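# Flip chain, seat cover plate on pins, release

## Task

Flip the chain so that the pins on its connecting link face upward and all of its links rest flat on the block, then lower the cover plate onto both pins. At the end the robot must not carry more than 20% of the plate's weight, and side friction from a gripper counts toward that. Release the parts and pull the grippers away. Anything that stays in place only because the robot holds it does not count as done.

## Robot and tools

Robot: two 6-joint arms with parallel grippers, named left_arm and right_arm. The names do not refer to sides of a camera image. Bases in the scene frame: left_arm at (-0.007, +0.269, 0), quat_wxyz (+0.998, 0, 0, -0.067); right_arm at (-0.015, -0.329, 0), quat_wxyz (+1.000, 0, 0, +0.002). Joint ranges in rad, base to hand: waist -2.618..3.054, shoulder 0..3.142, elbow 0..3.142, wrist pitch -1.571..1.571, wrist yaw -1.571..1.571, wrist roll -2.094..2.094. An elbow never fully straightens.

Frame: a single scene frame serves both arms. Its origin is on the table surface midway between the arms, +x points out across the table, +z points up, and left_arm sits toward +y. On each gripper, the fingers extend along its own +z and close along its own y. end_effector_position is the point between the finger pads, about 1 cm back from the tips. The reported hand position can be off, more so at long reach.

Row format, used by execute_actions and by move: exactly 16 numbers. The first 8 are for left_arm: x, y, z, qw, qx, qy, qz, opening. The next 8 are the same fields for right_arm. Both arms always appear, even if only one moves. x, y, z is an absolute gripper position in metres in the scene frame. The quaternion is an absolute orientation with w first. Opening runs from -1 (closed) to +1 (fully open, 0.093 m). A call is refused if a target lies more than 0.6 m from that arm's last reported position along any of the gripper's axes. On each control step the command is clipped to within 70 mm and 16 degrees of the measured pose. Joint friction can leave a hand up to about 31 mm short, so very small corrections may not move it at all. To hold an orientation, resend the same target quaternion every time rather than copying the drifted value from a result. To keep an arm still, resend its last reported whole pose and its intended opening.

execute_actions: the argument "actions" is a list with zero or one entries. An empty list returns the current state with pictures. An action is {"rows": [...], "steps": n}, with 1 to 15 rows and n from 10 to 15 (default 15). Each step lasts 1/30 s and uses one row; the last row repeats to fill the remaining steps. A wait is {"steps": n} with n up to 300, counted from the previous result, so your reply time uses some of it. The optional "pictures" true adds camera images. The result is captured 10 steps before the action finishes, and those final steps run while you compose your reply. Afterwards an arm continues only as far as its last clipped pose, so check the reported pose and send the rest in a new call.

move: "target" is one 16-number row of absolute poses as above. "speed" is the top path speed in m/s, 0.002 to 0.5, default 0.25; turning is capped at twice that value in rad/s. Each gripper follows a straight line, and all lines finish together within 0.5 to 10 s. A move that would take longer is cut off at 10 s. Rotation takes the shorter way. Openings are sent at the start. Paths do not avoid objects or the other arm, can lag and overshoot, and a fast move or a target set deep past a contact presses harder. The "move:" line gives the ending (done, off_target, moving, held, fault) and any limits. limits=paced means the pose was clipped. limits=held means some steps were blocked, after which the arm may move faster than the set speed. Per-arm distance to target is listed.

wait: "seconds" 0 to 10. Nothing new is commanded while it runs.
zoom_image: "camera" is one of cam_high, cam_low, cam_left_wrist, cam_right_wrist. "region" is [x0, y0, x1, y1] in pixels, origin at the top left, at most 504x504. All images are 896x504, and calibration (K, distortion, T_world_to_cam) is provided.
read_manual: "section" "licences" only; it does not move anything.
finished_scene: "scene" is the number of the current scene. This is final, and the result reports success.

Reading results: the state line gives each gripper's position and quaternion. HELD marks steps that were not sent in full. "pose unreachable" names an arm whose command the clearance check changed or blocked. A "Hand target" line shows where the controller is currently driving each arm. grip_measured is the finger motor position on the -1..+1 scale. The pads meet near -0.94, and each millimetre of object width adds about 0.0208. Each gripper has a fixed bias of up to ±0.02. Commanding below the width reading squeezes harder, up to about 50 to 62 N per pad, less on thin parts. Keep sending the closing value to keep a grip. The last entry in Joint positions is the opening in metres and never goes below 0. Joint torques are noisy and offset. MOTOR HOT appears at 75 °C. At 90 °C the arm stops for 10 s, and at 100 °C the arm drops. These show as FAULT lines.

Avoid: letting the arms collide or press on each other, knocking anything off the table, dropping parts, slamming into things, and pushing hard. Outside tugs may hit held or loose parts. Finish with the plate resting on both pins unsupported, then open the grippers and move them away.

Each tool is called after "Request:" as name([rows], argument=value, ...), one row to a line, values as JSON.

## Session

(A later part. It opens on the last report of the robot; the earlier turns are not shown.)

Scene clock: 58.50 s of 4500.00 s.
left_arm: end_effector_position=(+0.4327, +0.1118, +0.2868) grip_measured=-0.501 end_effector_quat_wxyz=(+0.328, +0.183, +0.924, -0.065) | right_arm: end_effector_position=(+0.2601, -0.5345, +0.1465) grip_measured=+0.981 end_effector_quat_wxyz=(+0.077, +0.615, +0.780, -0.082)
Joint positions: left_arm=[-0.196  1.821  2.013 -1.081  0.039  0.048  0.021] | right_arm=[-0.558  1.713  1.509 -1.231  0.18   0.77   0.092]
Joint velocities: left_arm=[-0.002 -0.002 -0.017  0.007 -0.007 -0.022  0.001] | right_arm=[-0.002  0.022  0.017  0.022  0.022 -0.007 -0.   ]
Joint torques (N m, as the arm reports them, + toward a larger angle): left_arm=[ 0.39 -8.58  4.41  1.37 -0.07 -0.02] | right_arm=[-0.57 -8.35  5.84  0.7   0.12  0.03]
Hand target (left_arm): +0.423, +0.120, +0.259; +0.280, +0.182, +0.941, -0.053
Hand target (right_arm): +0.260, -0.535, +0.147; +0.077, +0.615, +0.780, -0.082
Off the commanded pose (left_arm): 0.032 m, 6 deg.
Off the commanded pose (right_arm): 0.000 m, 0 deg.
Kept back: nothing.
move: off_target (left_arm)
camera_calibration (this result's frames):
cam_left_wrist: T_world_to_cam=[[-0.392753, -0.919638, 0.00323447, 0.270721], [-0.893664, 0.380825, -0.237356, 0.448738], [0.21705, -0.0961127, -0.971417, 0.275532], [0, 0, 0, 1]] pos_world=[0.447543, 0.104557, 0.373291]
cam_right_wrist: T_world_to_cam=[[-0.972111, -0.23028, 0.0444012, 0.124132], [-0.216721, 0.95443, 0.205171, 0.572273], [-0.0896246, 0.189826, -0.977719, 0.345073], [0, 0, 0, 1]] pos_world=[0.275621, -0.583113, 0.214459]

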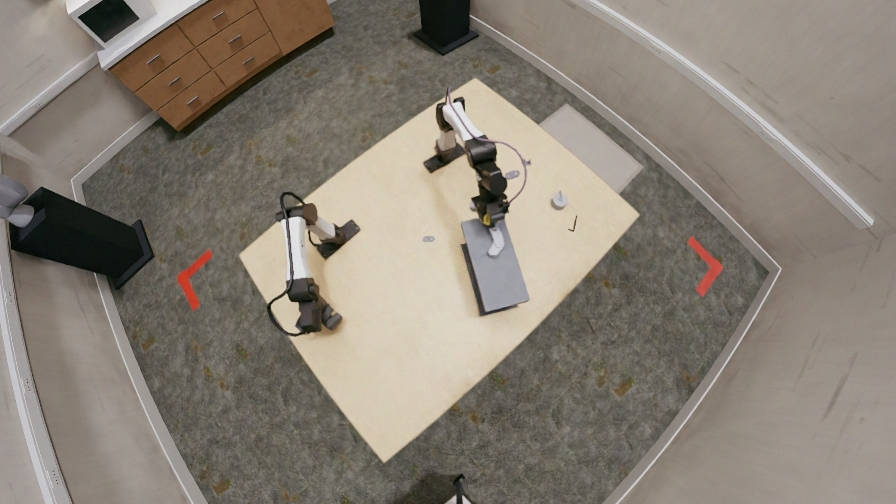

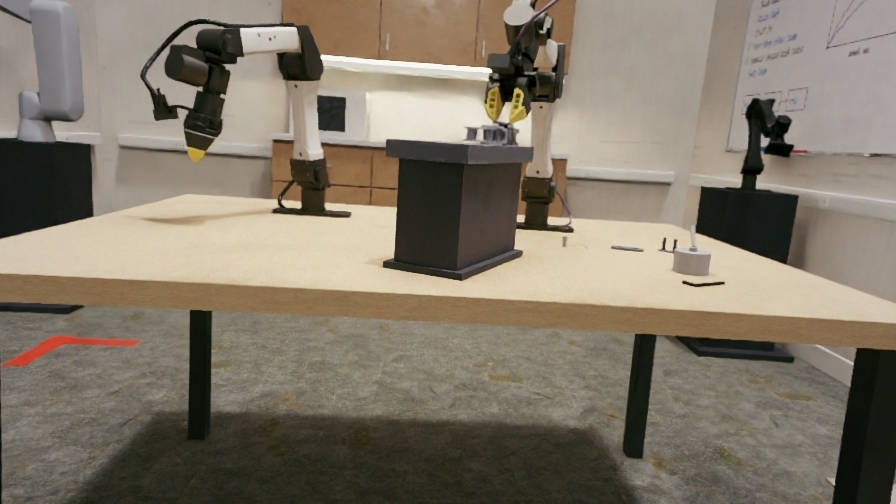

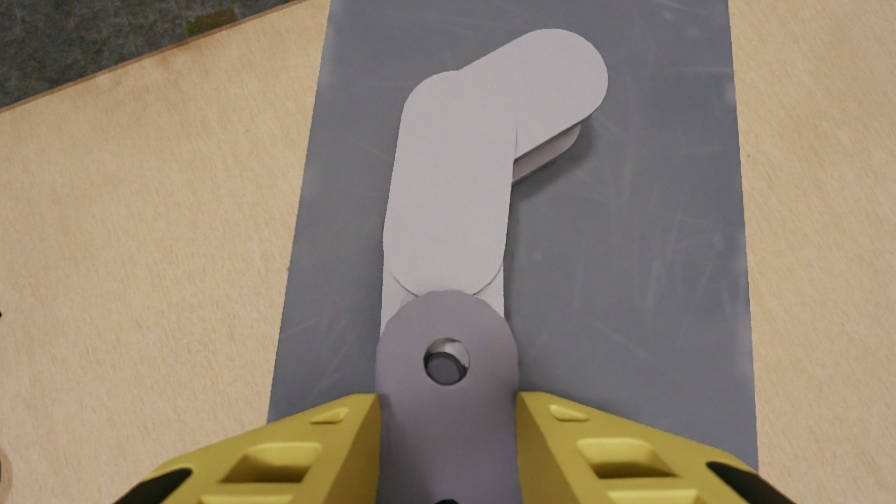

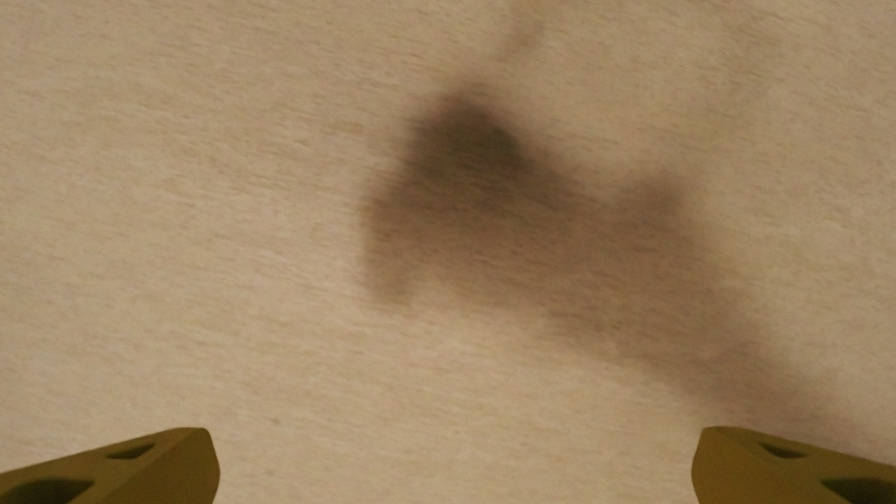

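Contact. Retry, resetting lateral from the +y side.

Request:
move(target=[0.426,0.13,0.308,0.295,0.18,0.937,-0.056,-0.52,0.2601,-0.5345,0.1465,0.077,0.615,0.78,-0.082,1], speed=0.04)

Request:
move(target=[0.424,0.1145,0.305,0.295,0.18,0.937,-0.056,-0.52,0.2601,-0.5345,0.1465,0.077,0.615,0.78,-0.082,1], speed=0.03)

Request:
move(target=[0.426,0.116,0.27,0.295,0.18,0.937,-0.056,-0.52,0.2601,-0.5345,0.1465,0.077,0.615,0.78,-0.082,1], speed=0.015)

Scene clock: 60.33 s of 4500.00 s.
left_arm: end_effector_position=(+0.4233, +0.1287, +0.3133) grip_measured=-0.501 end_effector_quat_wxyz=(+0.306, +0.178, +0.934, -0.056) | right_arm: end_effector_position=(+0.2601, -0.5345, +0.1465) grip_measured=+0.981 end_effector_quat_wxyz=(+0.077, +0.615, +0.780, -0.082)
Joint positions: left_arm=[-0.168  1.891  2.261 -1.31   0.039  0.062  0.021] | right_arm=[-0.558  1.713  1.509 -1.231  0.18   0.77   0.092]
Joint velocities: left_arm=[ 0.012  0.007 -0.007  0.051 -0.051 -0.022 -0.001] | right_arm=[-0.007 -0.017 -0.007  0.022  0.051  0.007 -0.   ]
Joint torques (N m, as the arm reports them, + toward a larger angle): left_arm=[ 0.36 -8.03  8.77  1.74  0.11  0.06] | right_arm=[-0.63 -8.34  5.9   0.7   0.1   0.  ]
Hand target (left_arm): +0.425, +0.130, +0.307; +0.295, +0.180, +0.937, -0.056
Hand target (right_arm): +0.260, -0.535, +0.147; +0.077, +0.615, +0.780, -0.082
Off the commanded pose (left_arm): 0.006 m, 1 deg.
Off the commanded pose (right_arm): 0.000 m, 0 deg.
Kept back: nothing.
move: done
camera_calibration (this result's frames):
cam_left_wrist: T_world_to_cam=[[-0.376334, -0.926483, -0.0012386, 0.277831], [-0.909709, 0.369773, -0.188939, 0.43327], [0.175507, -0.0699774, -0.981988, 0.322468], [0, 0, 0, 1]] pos_world=[0.442111, 0.119759, 0.398865]
cam_right_wrist: T_world_to_cam=[[-0.972111, -0.23028, 0.0444012, 0.124132], [-0.216721, 0.95443, 0.205171, 0.572273], [-0.0896246, 0.189826, -0.977719, 0.345073], [0, 0, 0, 1]] pos_world=[0.275621, -0.583113, 0.214459]

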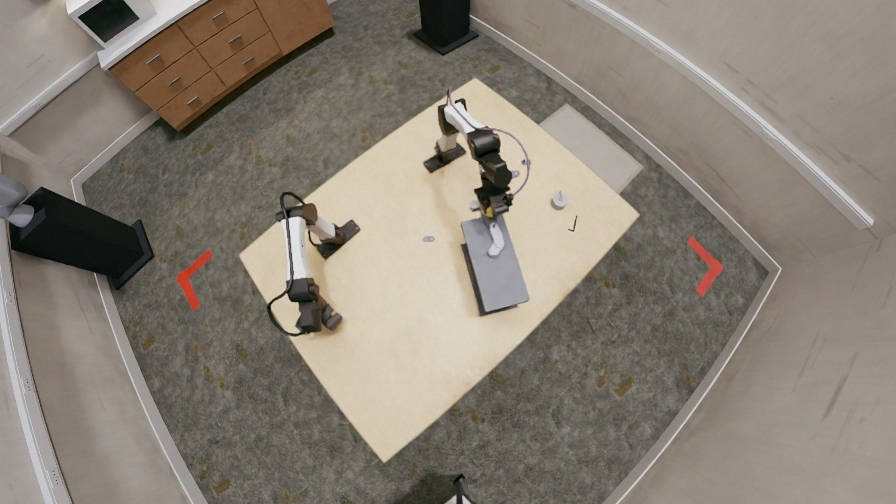

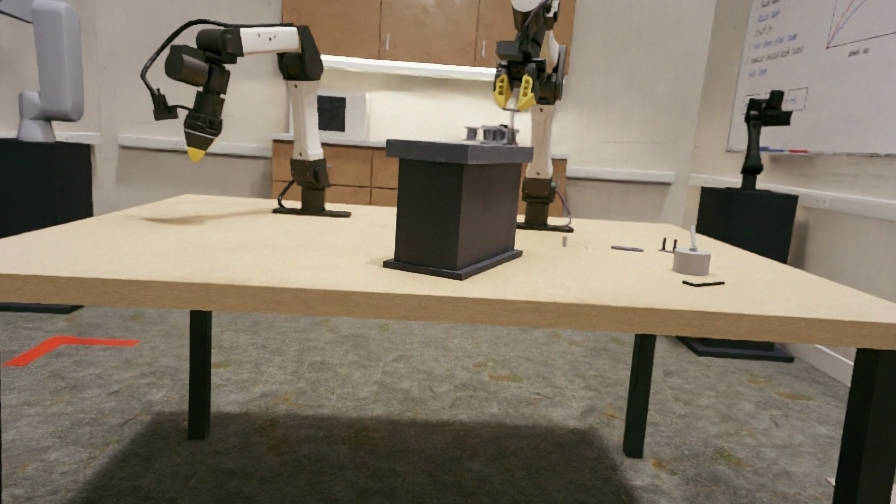

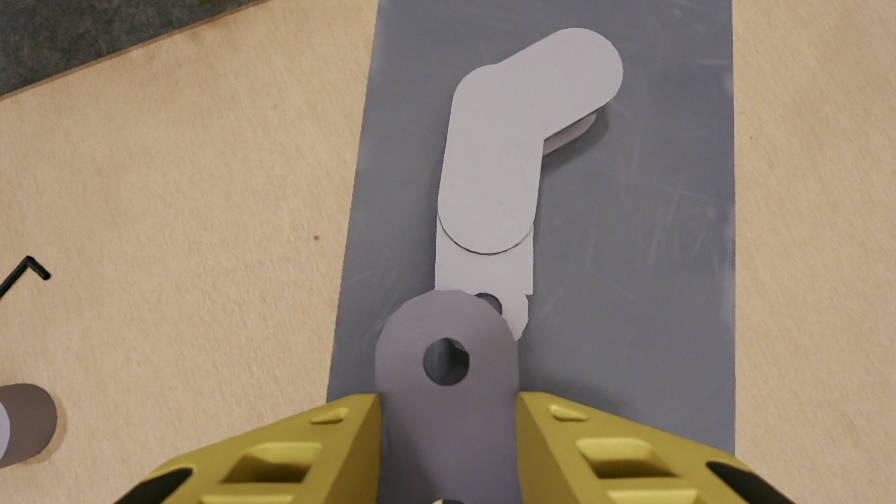

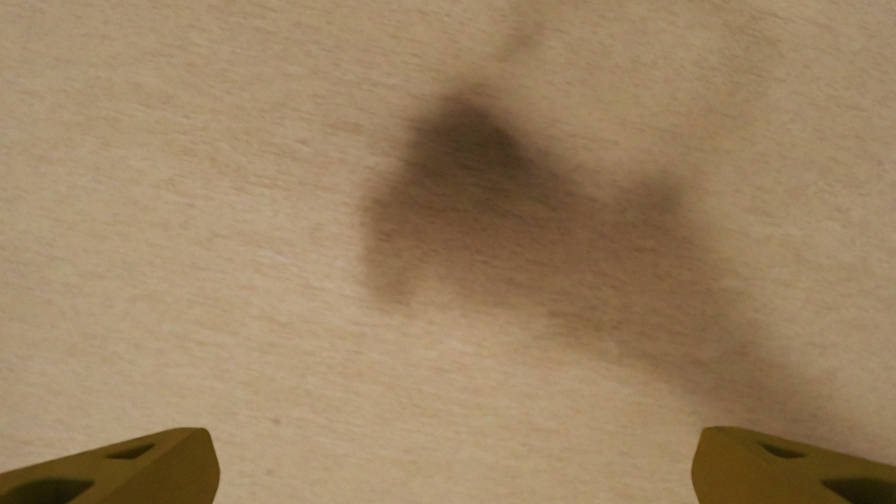

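Scene clock: 61.13 s of 4500.00 s.
left_arm: end_effector_position=(+0.4195, +0.1174, +0.3133) grip_measured=-0.501 end_effector_quat_wxyz=(+0.305, +0.183, +0.933, -0.061) | right_arm: end_effector_position=(+0.2601, -0.5345, +0.1465) grip_measured=+0.981 end_effector_quat_wxyz=(+0.077, +0.615, +0.780, -0.082)
Joint positions: left_arm=[-0.195  1.891  2.261 -1.31   0.037  0.047  0.021] | right_arm=[-0.558  1.713  1.509 -1.231  0.18   0.77   0.092]
Joint velocities: left_arm=[-0.002 -0.032  0.002 -0.081 -0.022 -0.007  0.001] | right_arm=[ 0.002 -0.007 -0.027 -0.022  0.007  0.022  0.   ]
Joint torques (N m, as the arm reports them, + toward a larger angle): left_arm=[-0.56 -7.3   8.86  1.83 -0.09 -0.16] | right_arm=[-0.59 -8.41  5.86  0.7   0.09  0.02]
Hand target (left_arm): +0.424, +0.115, +0.305; +0.295, +0.180, +0.937, -0.057
Hand target (right_arm): +0.260, -0.535, +0.147; +0.077, +0.615, +0.780, -0.082
Off the commanded pose (left_arm): 0.010 m, 1 deg.
Off the commanded pose (right_arm): 0.000 m, 0 deg.
Kept back: nothing.
move: done
camera_calibration (this result's frames):
cam_left_wrist: T_world_to_cam=[[-0.38951, -0.921004, 0.00580042, 0.268585], [-0.904858, 0.381492, -0.188932, 0.430528], [0.171795, -0.0788396, -0.981973, 0.324936], [0, 0, 0, 1]] pos_world=[0.438361, 0.108743, 0.398861]
cam_right_wrist: T_world_to_cam=[[-0.972111, -0.23028, 0.0444012, 0.124132], [-0.216721, 0.95443, 0.205171, 0.572273], [-0.0896246, 0.189826, -0.977719, 0.345073], [0, 0, 0, 1]] pos_world=[0.275621, -0.583113, 0.214459]

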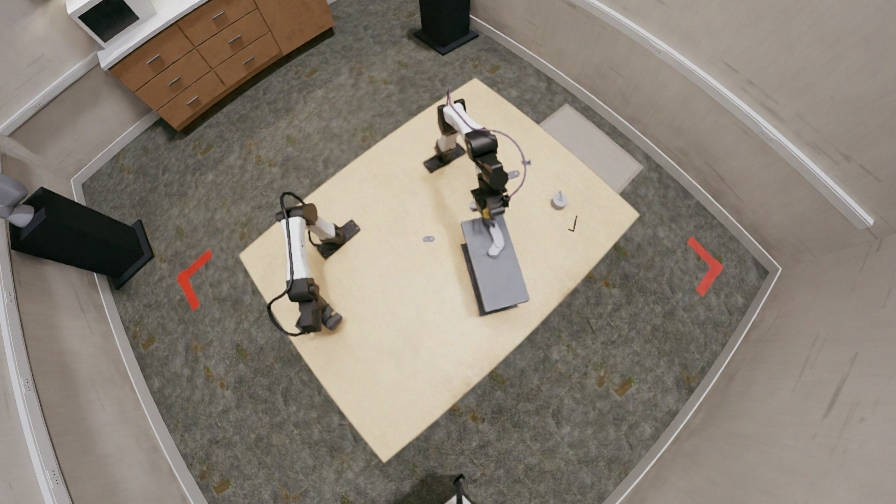

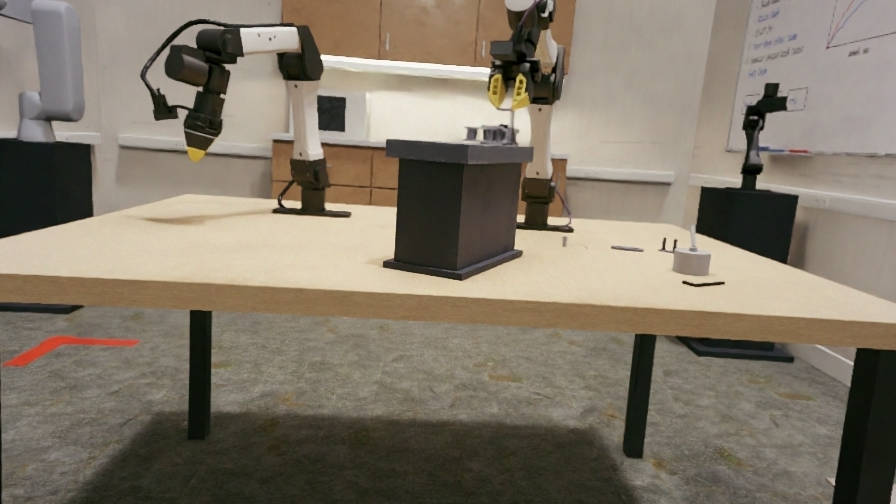

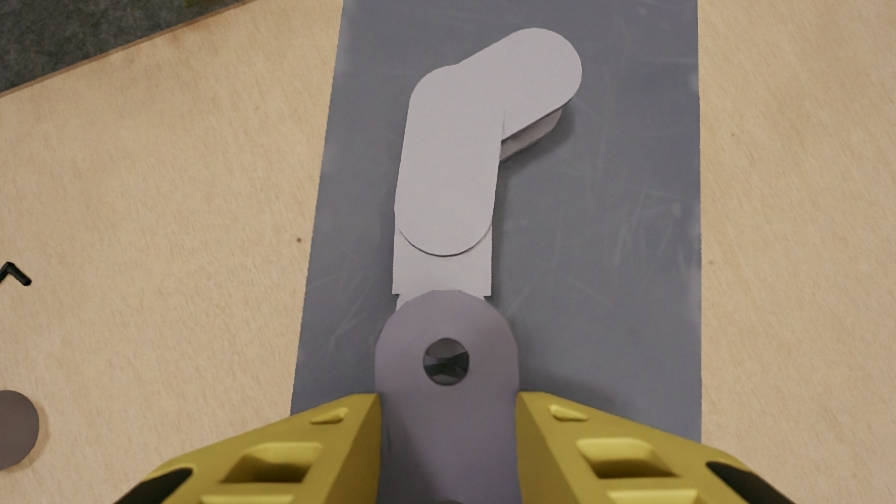

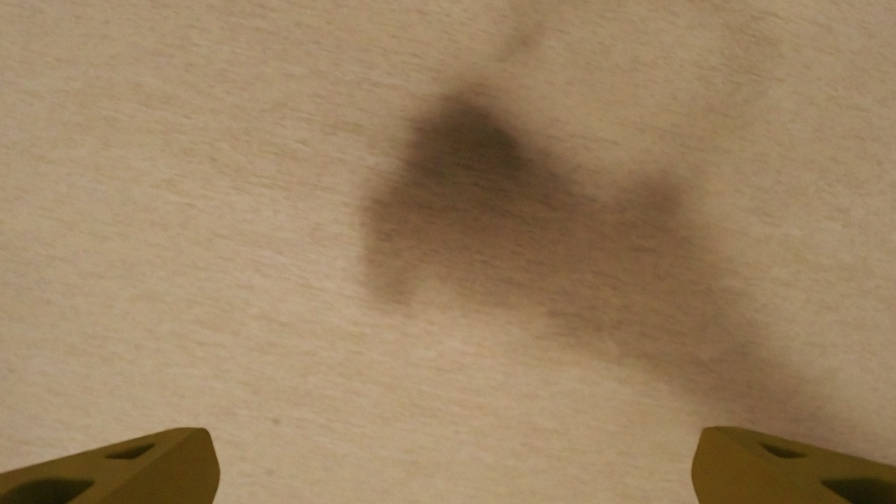

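Scene clock: 64.43 s of 4500.00 s.
left_arm: end_effector_position=(+0.4293, +0.1143, +0.2809) grip_measured=-0.501 end_effector_quat_wxyz=(+0.310, +0.183, +0.931, -0.061) | right_arm: end_effector_position=(+0.2601, -0.5345, +0.1465) grip_measured=+0.981 end_effector_quat_wxyz=(+0.077, +0.615, +0.780, -0.082)
Joint positions: left_arm=[-0.195  1.838  2.036 -1.128  0.035  0.047  0.021] | right_arm=[-0.558  1.713  1.509 -1.231  0.18   0.77   0.092]
Joint velocities: left_arm=[-0.012 -0.007  0.002  0.051 -0.022 -0.066 -0.001] | right_arm=[-0.042  0.002  0.007  0.007  0.051 -0.037 -0.   ]
Joint torques (N m, as the arm reports them, + toward a larger angle): left_arm=[-0.26 -9.2   6.22  1.86 -0.11 -0.09] | right_arm=[-0.62 -8.38  5.81  0.69  0.13  0.02]
Hand target (left_arm): +0.427, +0.116, +0.270; +0.295, +0.180, +0.937, -0.056
Hand target (right_arm): +0.260, -0.535, +0.147; +0.077, +0.615, +0.780, -0.082
Off the commanded pose (left_arm): 0.012 m, 2 deg.
Off the commanded pose (right_arm): 0.000 m, 0 deg.
Kept back: nothing.
move: off_target (left_arm)
camera_calibration (this result's frames):
cam_left_wrist: T_world_to_cam=[[-0.388509, -0.921438, 0.0036188, 0.270063], [-0.903519, 0.380177, -0.197787, 0.436533], [0.180873, -0.0801117, -0.980238, 0.286999], [0, 0, 0, 1]] pos_world=[0.447428, 0.105879, 0.366691]
cam_right_wrist: T_world_to_cam=[[-0.972111, -0.23028, 0.0444012, 0.124132], [-0.216721, 0.95443, 0.205171, 0.572273], [-0.0896246, 0.189826, -0.977719, 0.345073], [0, 0, 0, 1]] pos_world=[0.275621, -0.583113, 0.214459]

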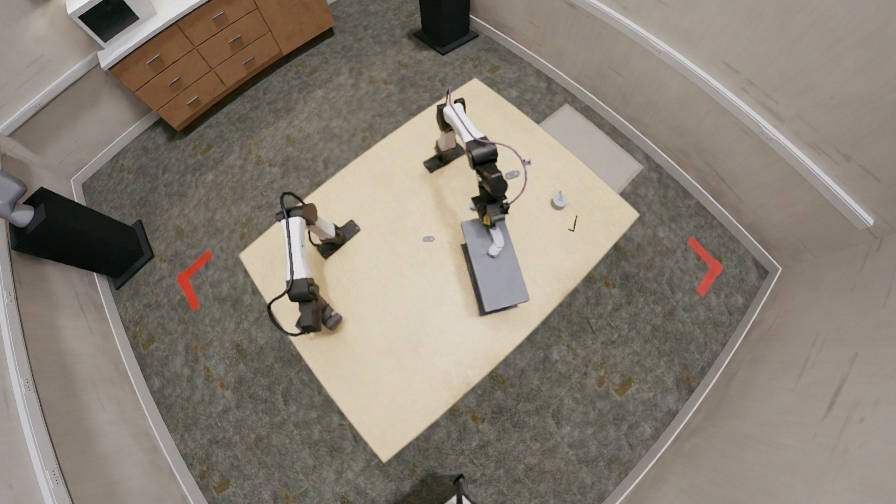

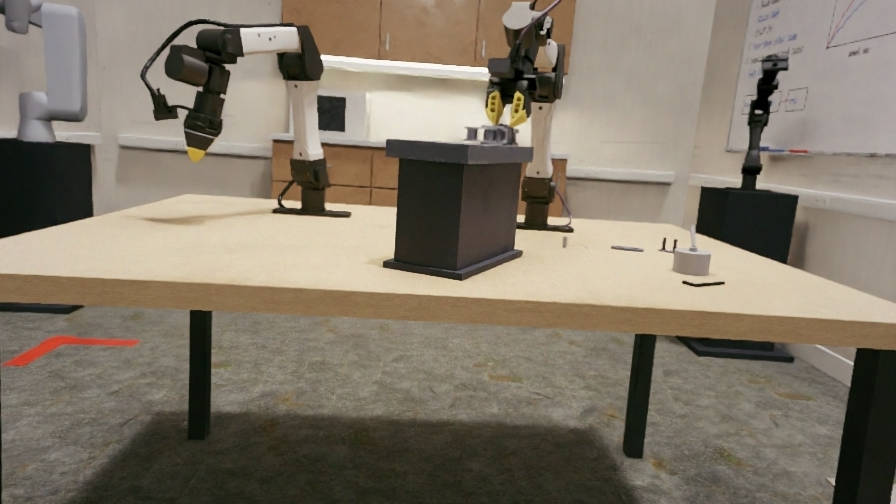

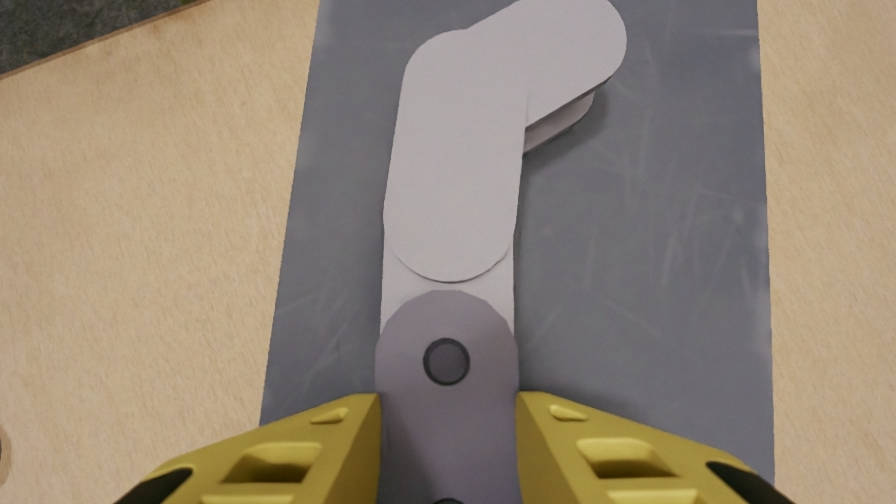

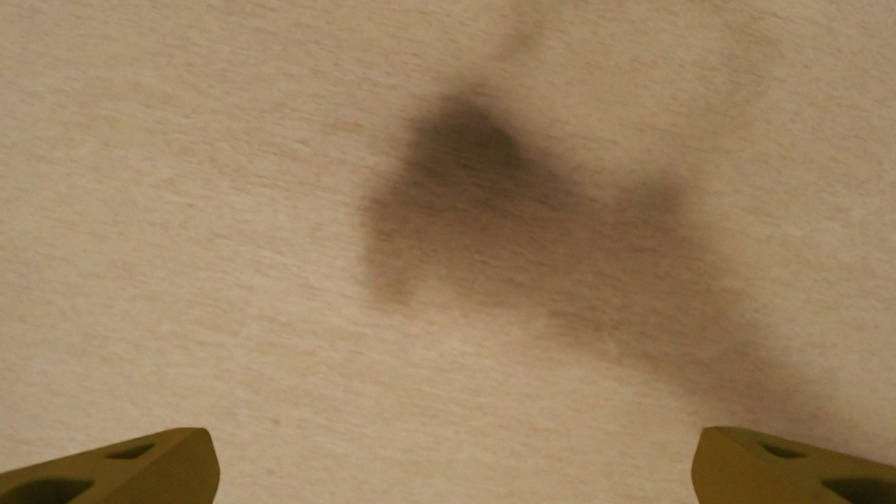

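Request:
move(target=[0.426,0.116,0.27,0.295,0.18,0.937,-0.056,0.3,0.2601,-0.5345,0.1465,0.077,0.615,0.78,-0.082,1])

Request:
move(target=[0.426,0.116,0.25,0.295,0.18,0.937,-0.056,0.3,0.2601,-0.5345,0.1465,0.077,0.615,0.78,-0.082,1], speed=0.05)

Scene clock: 66.27 s of 4500.00 s.
left_arm: end_effector_position=(+0.4293, +0.1143, +0.2809) grip_measured=+0.298 end_effector_quat_wxyz=(+0.310, +0.183, +0.931, -0.061) | right_arm: end_effector_position=(+0.2601, -0.5345, +0.1465) grip_measured=+0.981 end_effector_quat_wxyz=(+0.077, +0.615, +0.780, -0.082)
Joint positions: left_arm=[-0.195  1.838  2.036 -1.128  0.035  0.047  0.06 ] | right_arm=[-0.558  1.713  1.509 -1.231  0.18   0.77   0.092]
Joint velocities: left_arm=[-0.007  0.007 -0.007 -0.007  0.037  0.066  0.   ] | right_arm=[-0.007 -0.012 -0.007  0.007 -0.066  0.007  0.   ]
Joint torques (N m, as the arm reports them, + toward a larger angle): left_arm=[-0.28 -9.71  5.5   1.87 -0.03 -0.1 ] | right_arm=[-0.55 -8.38  5.88  0.71  0.11  0.02]
Hand target (left_arm): +0.426, +0.116, +0.270; +0.295, +0.180, +0.937, -0.056
Hand target (right_arm): +0.260, -0.535, +0.147; +0.077, +0.615, +0.780, -0.082
Off the commanded pose (left_arm): 0.012 m, 2 deg.
Off the commanded pose (right_arm): 0.000 m, 0 deg.
Kept back: nothing.
move: off_target (left_arm)
camera_calibration (this result's frames):
cam_left_wrist: T_world_to_cam=[[-0.388509, -0.921438, 0.0036188, 0.270063], [-0.903519, 0.380177, -0.197787, 0.436533], [0.180873, -0.0801117, -0.980238, 0.286999], [0, 0, 0, 1]] pos_world=[0.447428, 0.105879, 0.366691]
cam_right_wrist: T_world_to_cam=[[-0.972111, -0.23028, 0.0444012, 0.124132], [-0.216721, 0.95443, 0.205171, 0.572273], [-0.0896246, 0.189826, -0.977719, 0.345073], [0, 0, 0, 1]] pos_world=[0.275621, -0.583113, 0.214459]

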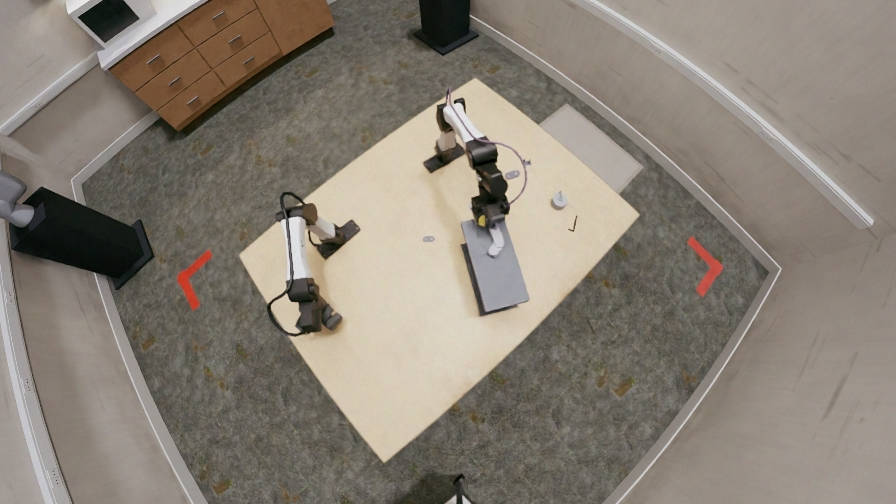

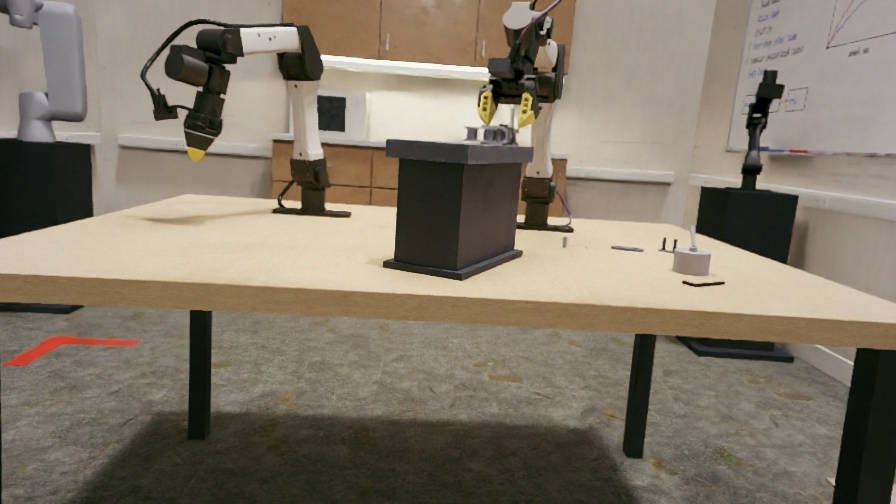

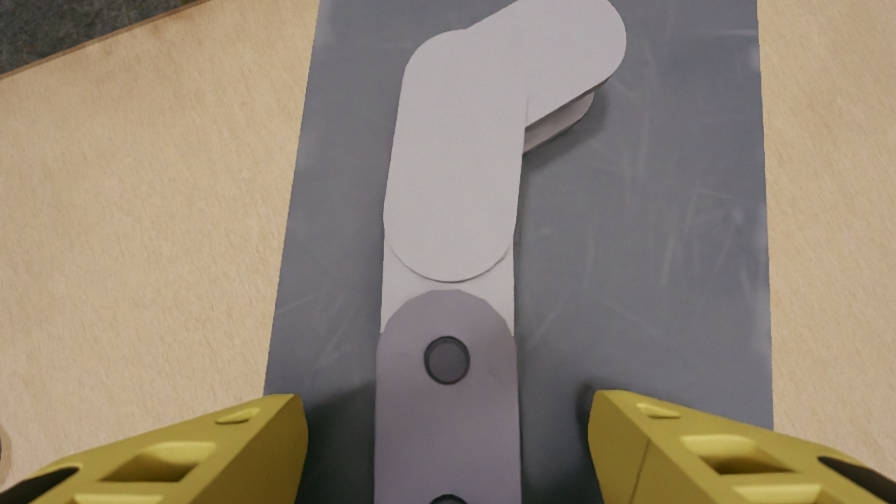

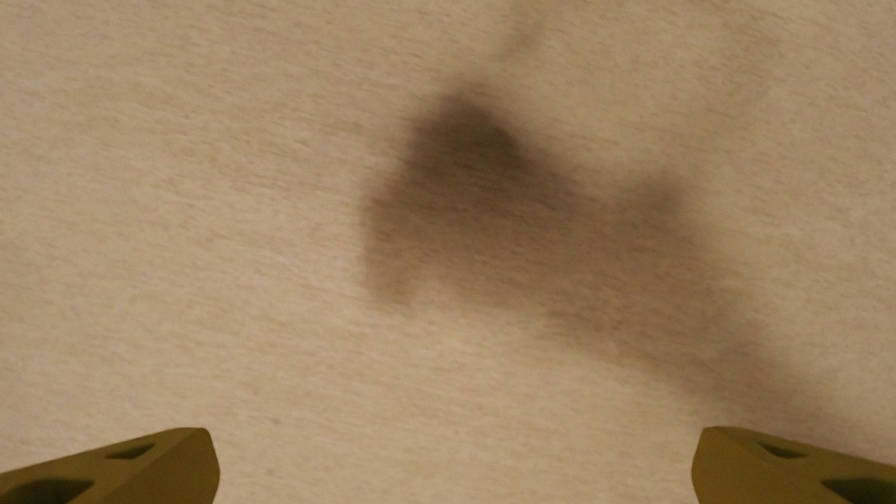

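Scene clock: 67.27 s of 4500.00 s.
left_arm: end_effector_position=(+0.4281, +0.1147, +0.2496) grip_measured=+0.298 end_effector_quat_wxyz=(+0.291, +0.183, +0.937, -0.058) | right_arm: end_effector_position=(+0.2601, -0.5345, +0.1465) grip_measured=+0.981 end_effector_quat_wxyz=(+0.077, +0.615, +0.780, -0.082)
Joint positions: left_arm=[-0.195  1.822  1.906 -1.053  0.035  0.047  0.06 ] | right_arm=[-0.558  1.713  1.509 -1.231  0.18   0.77   0.092]
Joint velocities: left_arm=[-0.007 -0.007 -0.002 -0.007 -0.007 -0.037 -0.   ] | right_arm=[ 0.017 -0.007  0.012 -0.081 -0.007  0.066 -0.   ]
Joint torques (N m, as the arm reports them, + toward a larger angle): left_arm=[ -0.3  -10.66   6.29   1.99  -0.05  -0.1 ] | right_arm=[-0.59 -8.34  5.84  0.7   0.1   0.03]
Hand target (left_arm): +0.427, +0.116, +0.250; +0.294, +0.180, +0.937, -0.056
Hand target (right_arm): +0.260, -0.535, +0.147; +0.077, +0.615, +0.780, -0.082
Off the commanded pose (left_arm): 0.003 m, 1 deg.
Off the commanded pose (right_arm): 0.000 m, 0 deg.
Kept back: nothing.
move: done
camera_calibration (this result's frames):
cam_left_wrist: T_world_to_cam=[[-0.388318, -0.921503, 0.00644417, 0.269309], [-0.910273, 0.382478, -0.158471, 0.421919], [0.143567, -0.0674032, -0.987343, 0.272806], [0, 0, 0, 1]] pos_world=[0.449473, 0.105182, 0.334479]
cam_right_wrist: T_world_to_cam=[[-0.972111, -0.23028, 0.0444012, 0.124132], [-0.216721, 0.95443, 0.205171, 0.572273], [-0.0896246, 0.189826, -0.977719, 0.345073], [0, 0, 0, 1]] pos_world=[0.275621, -0.583113, 0.214459]

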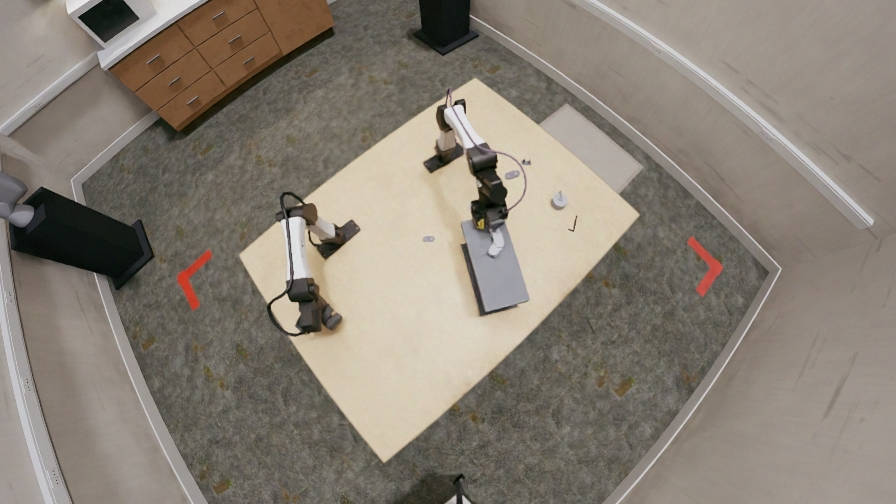

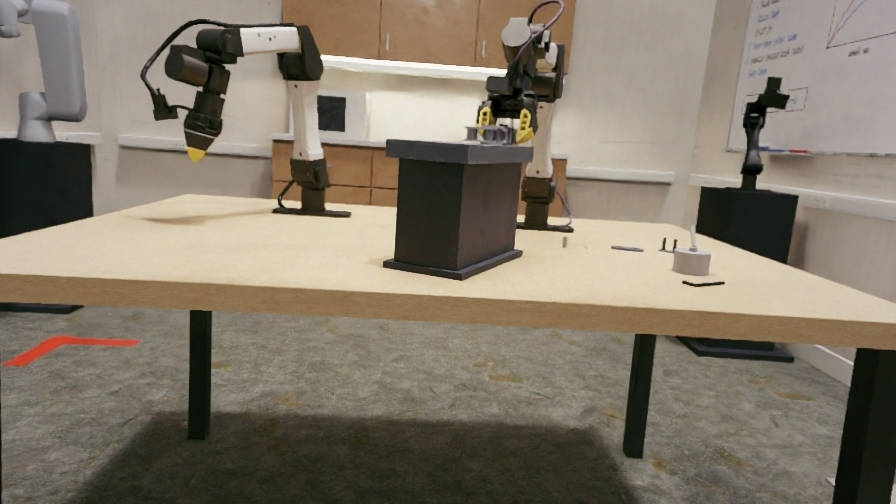

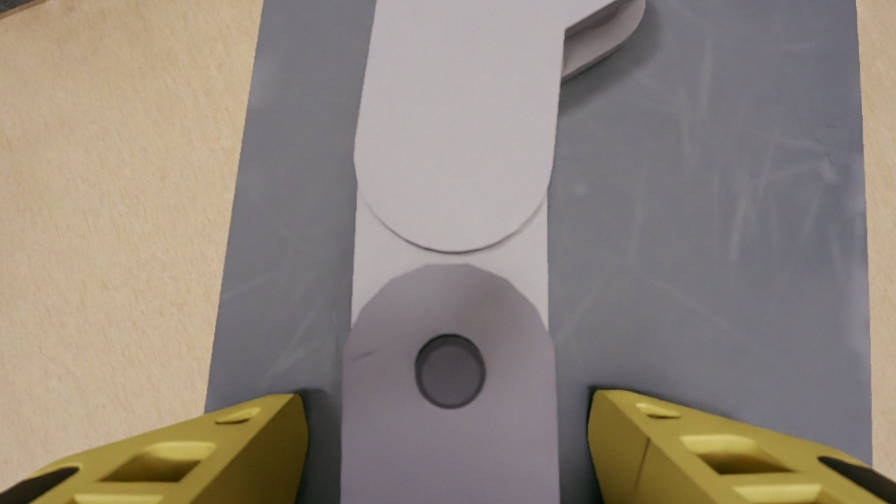

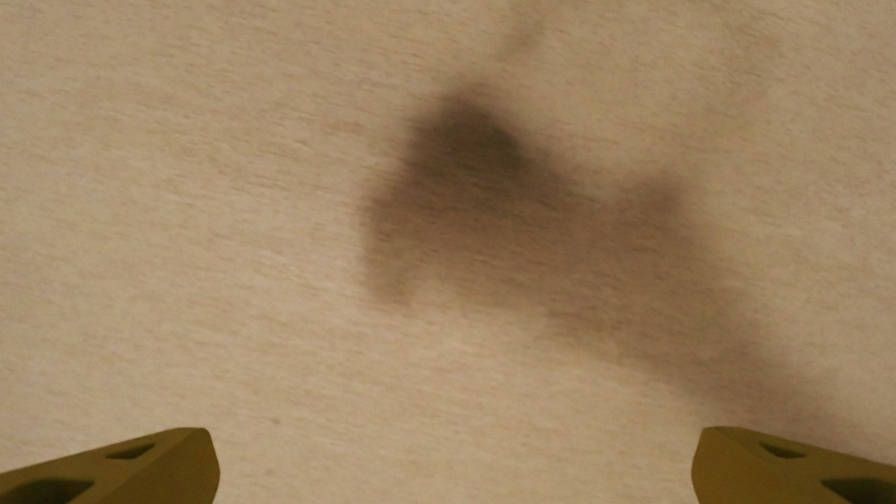

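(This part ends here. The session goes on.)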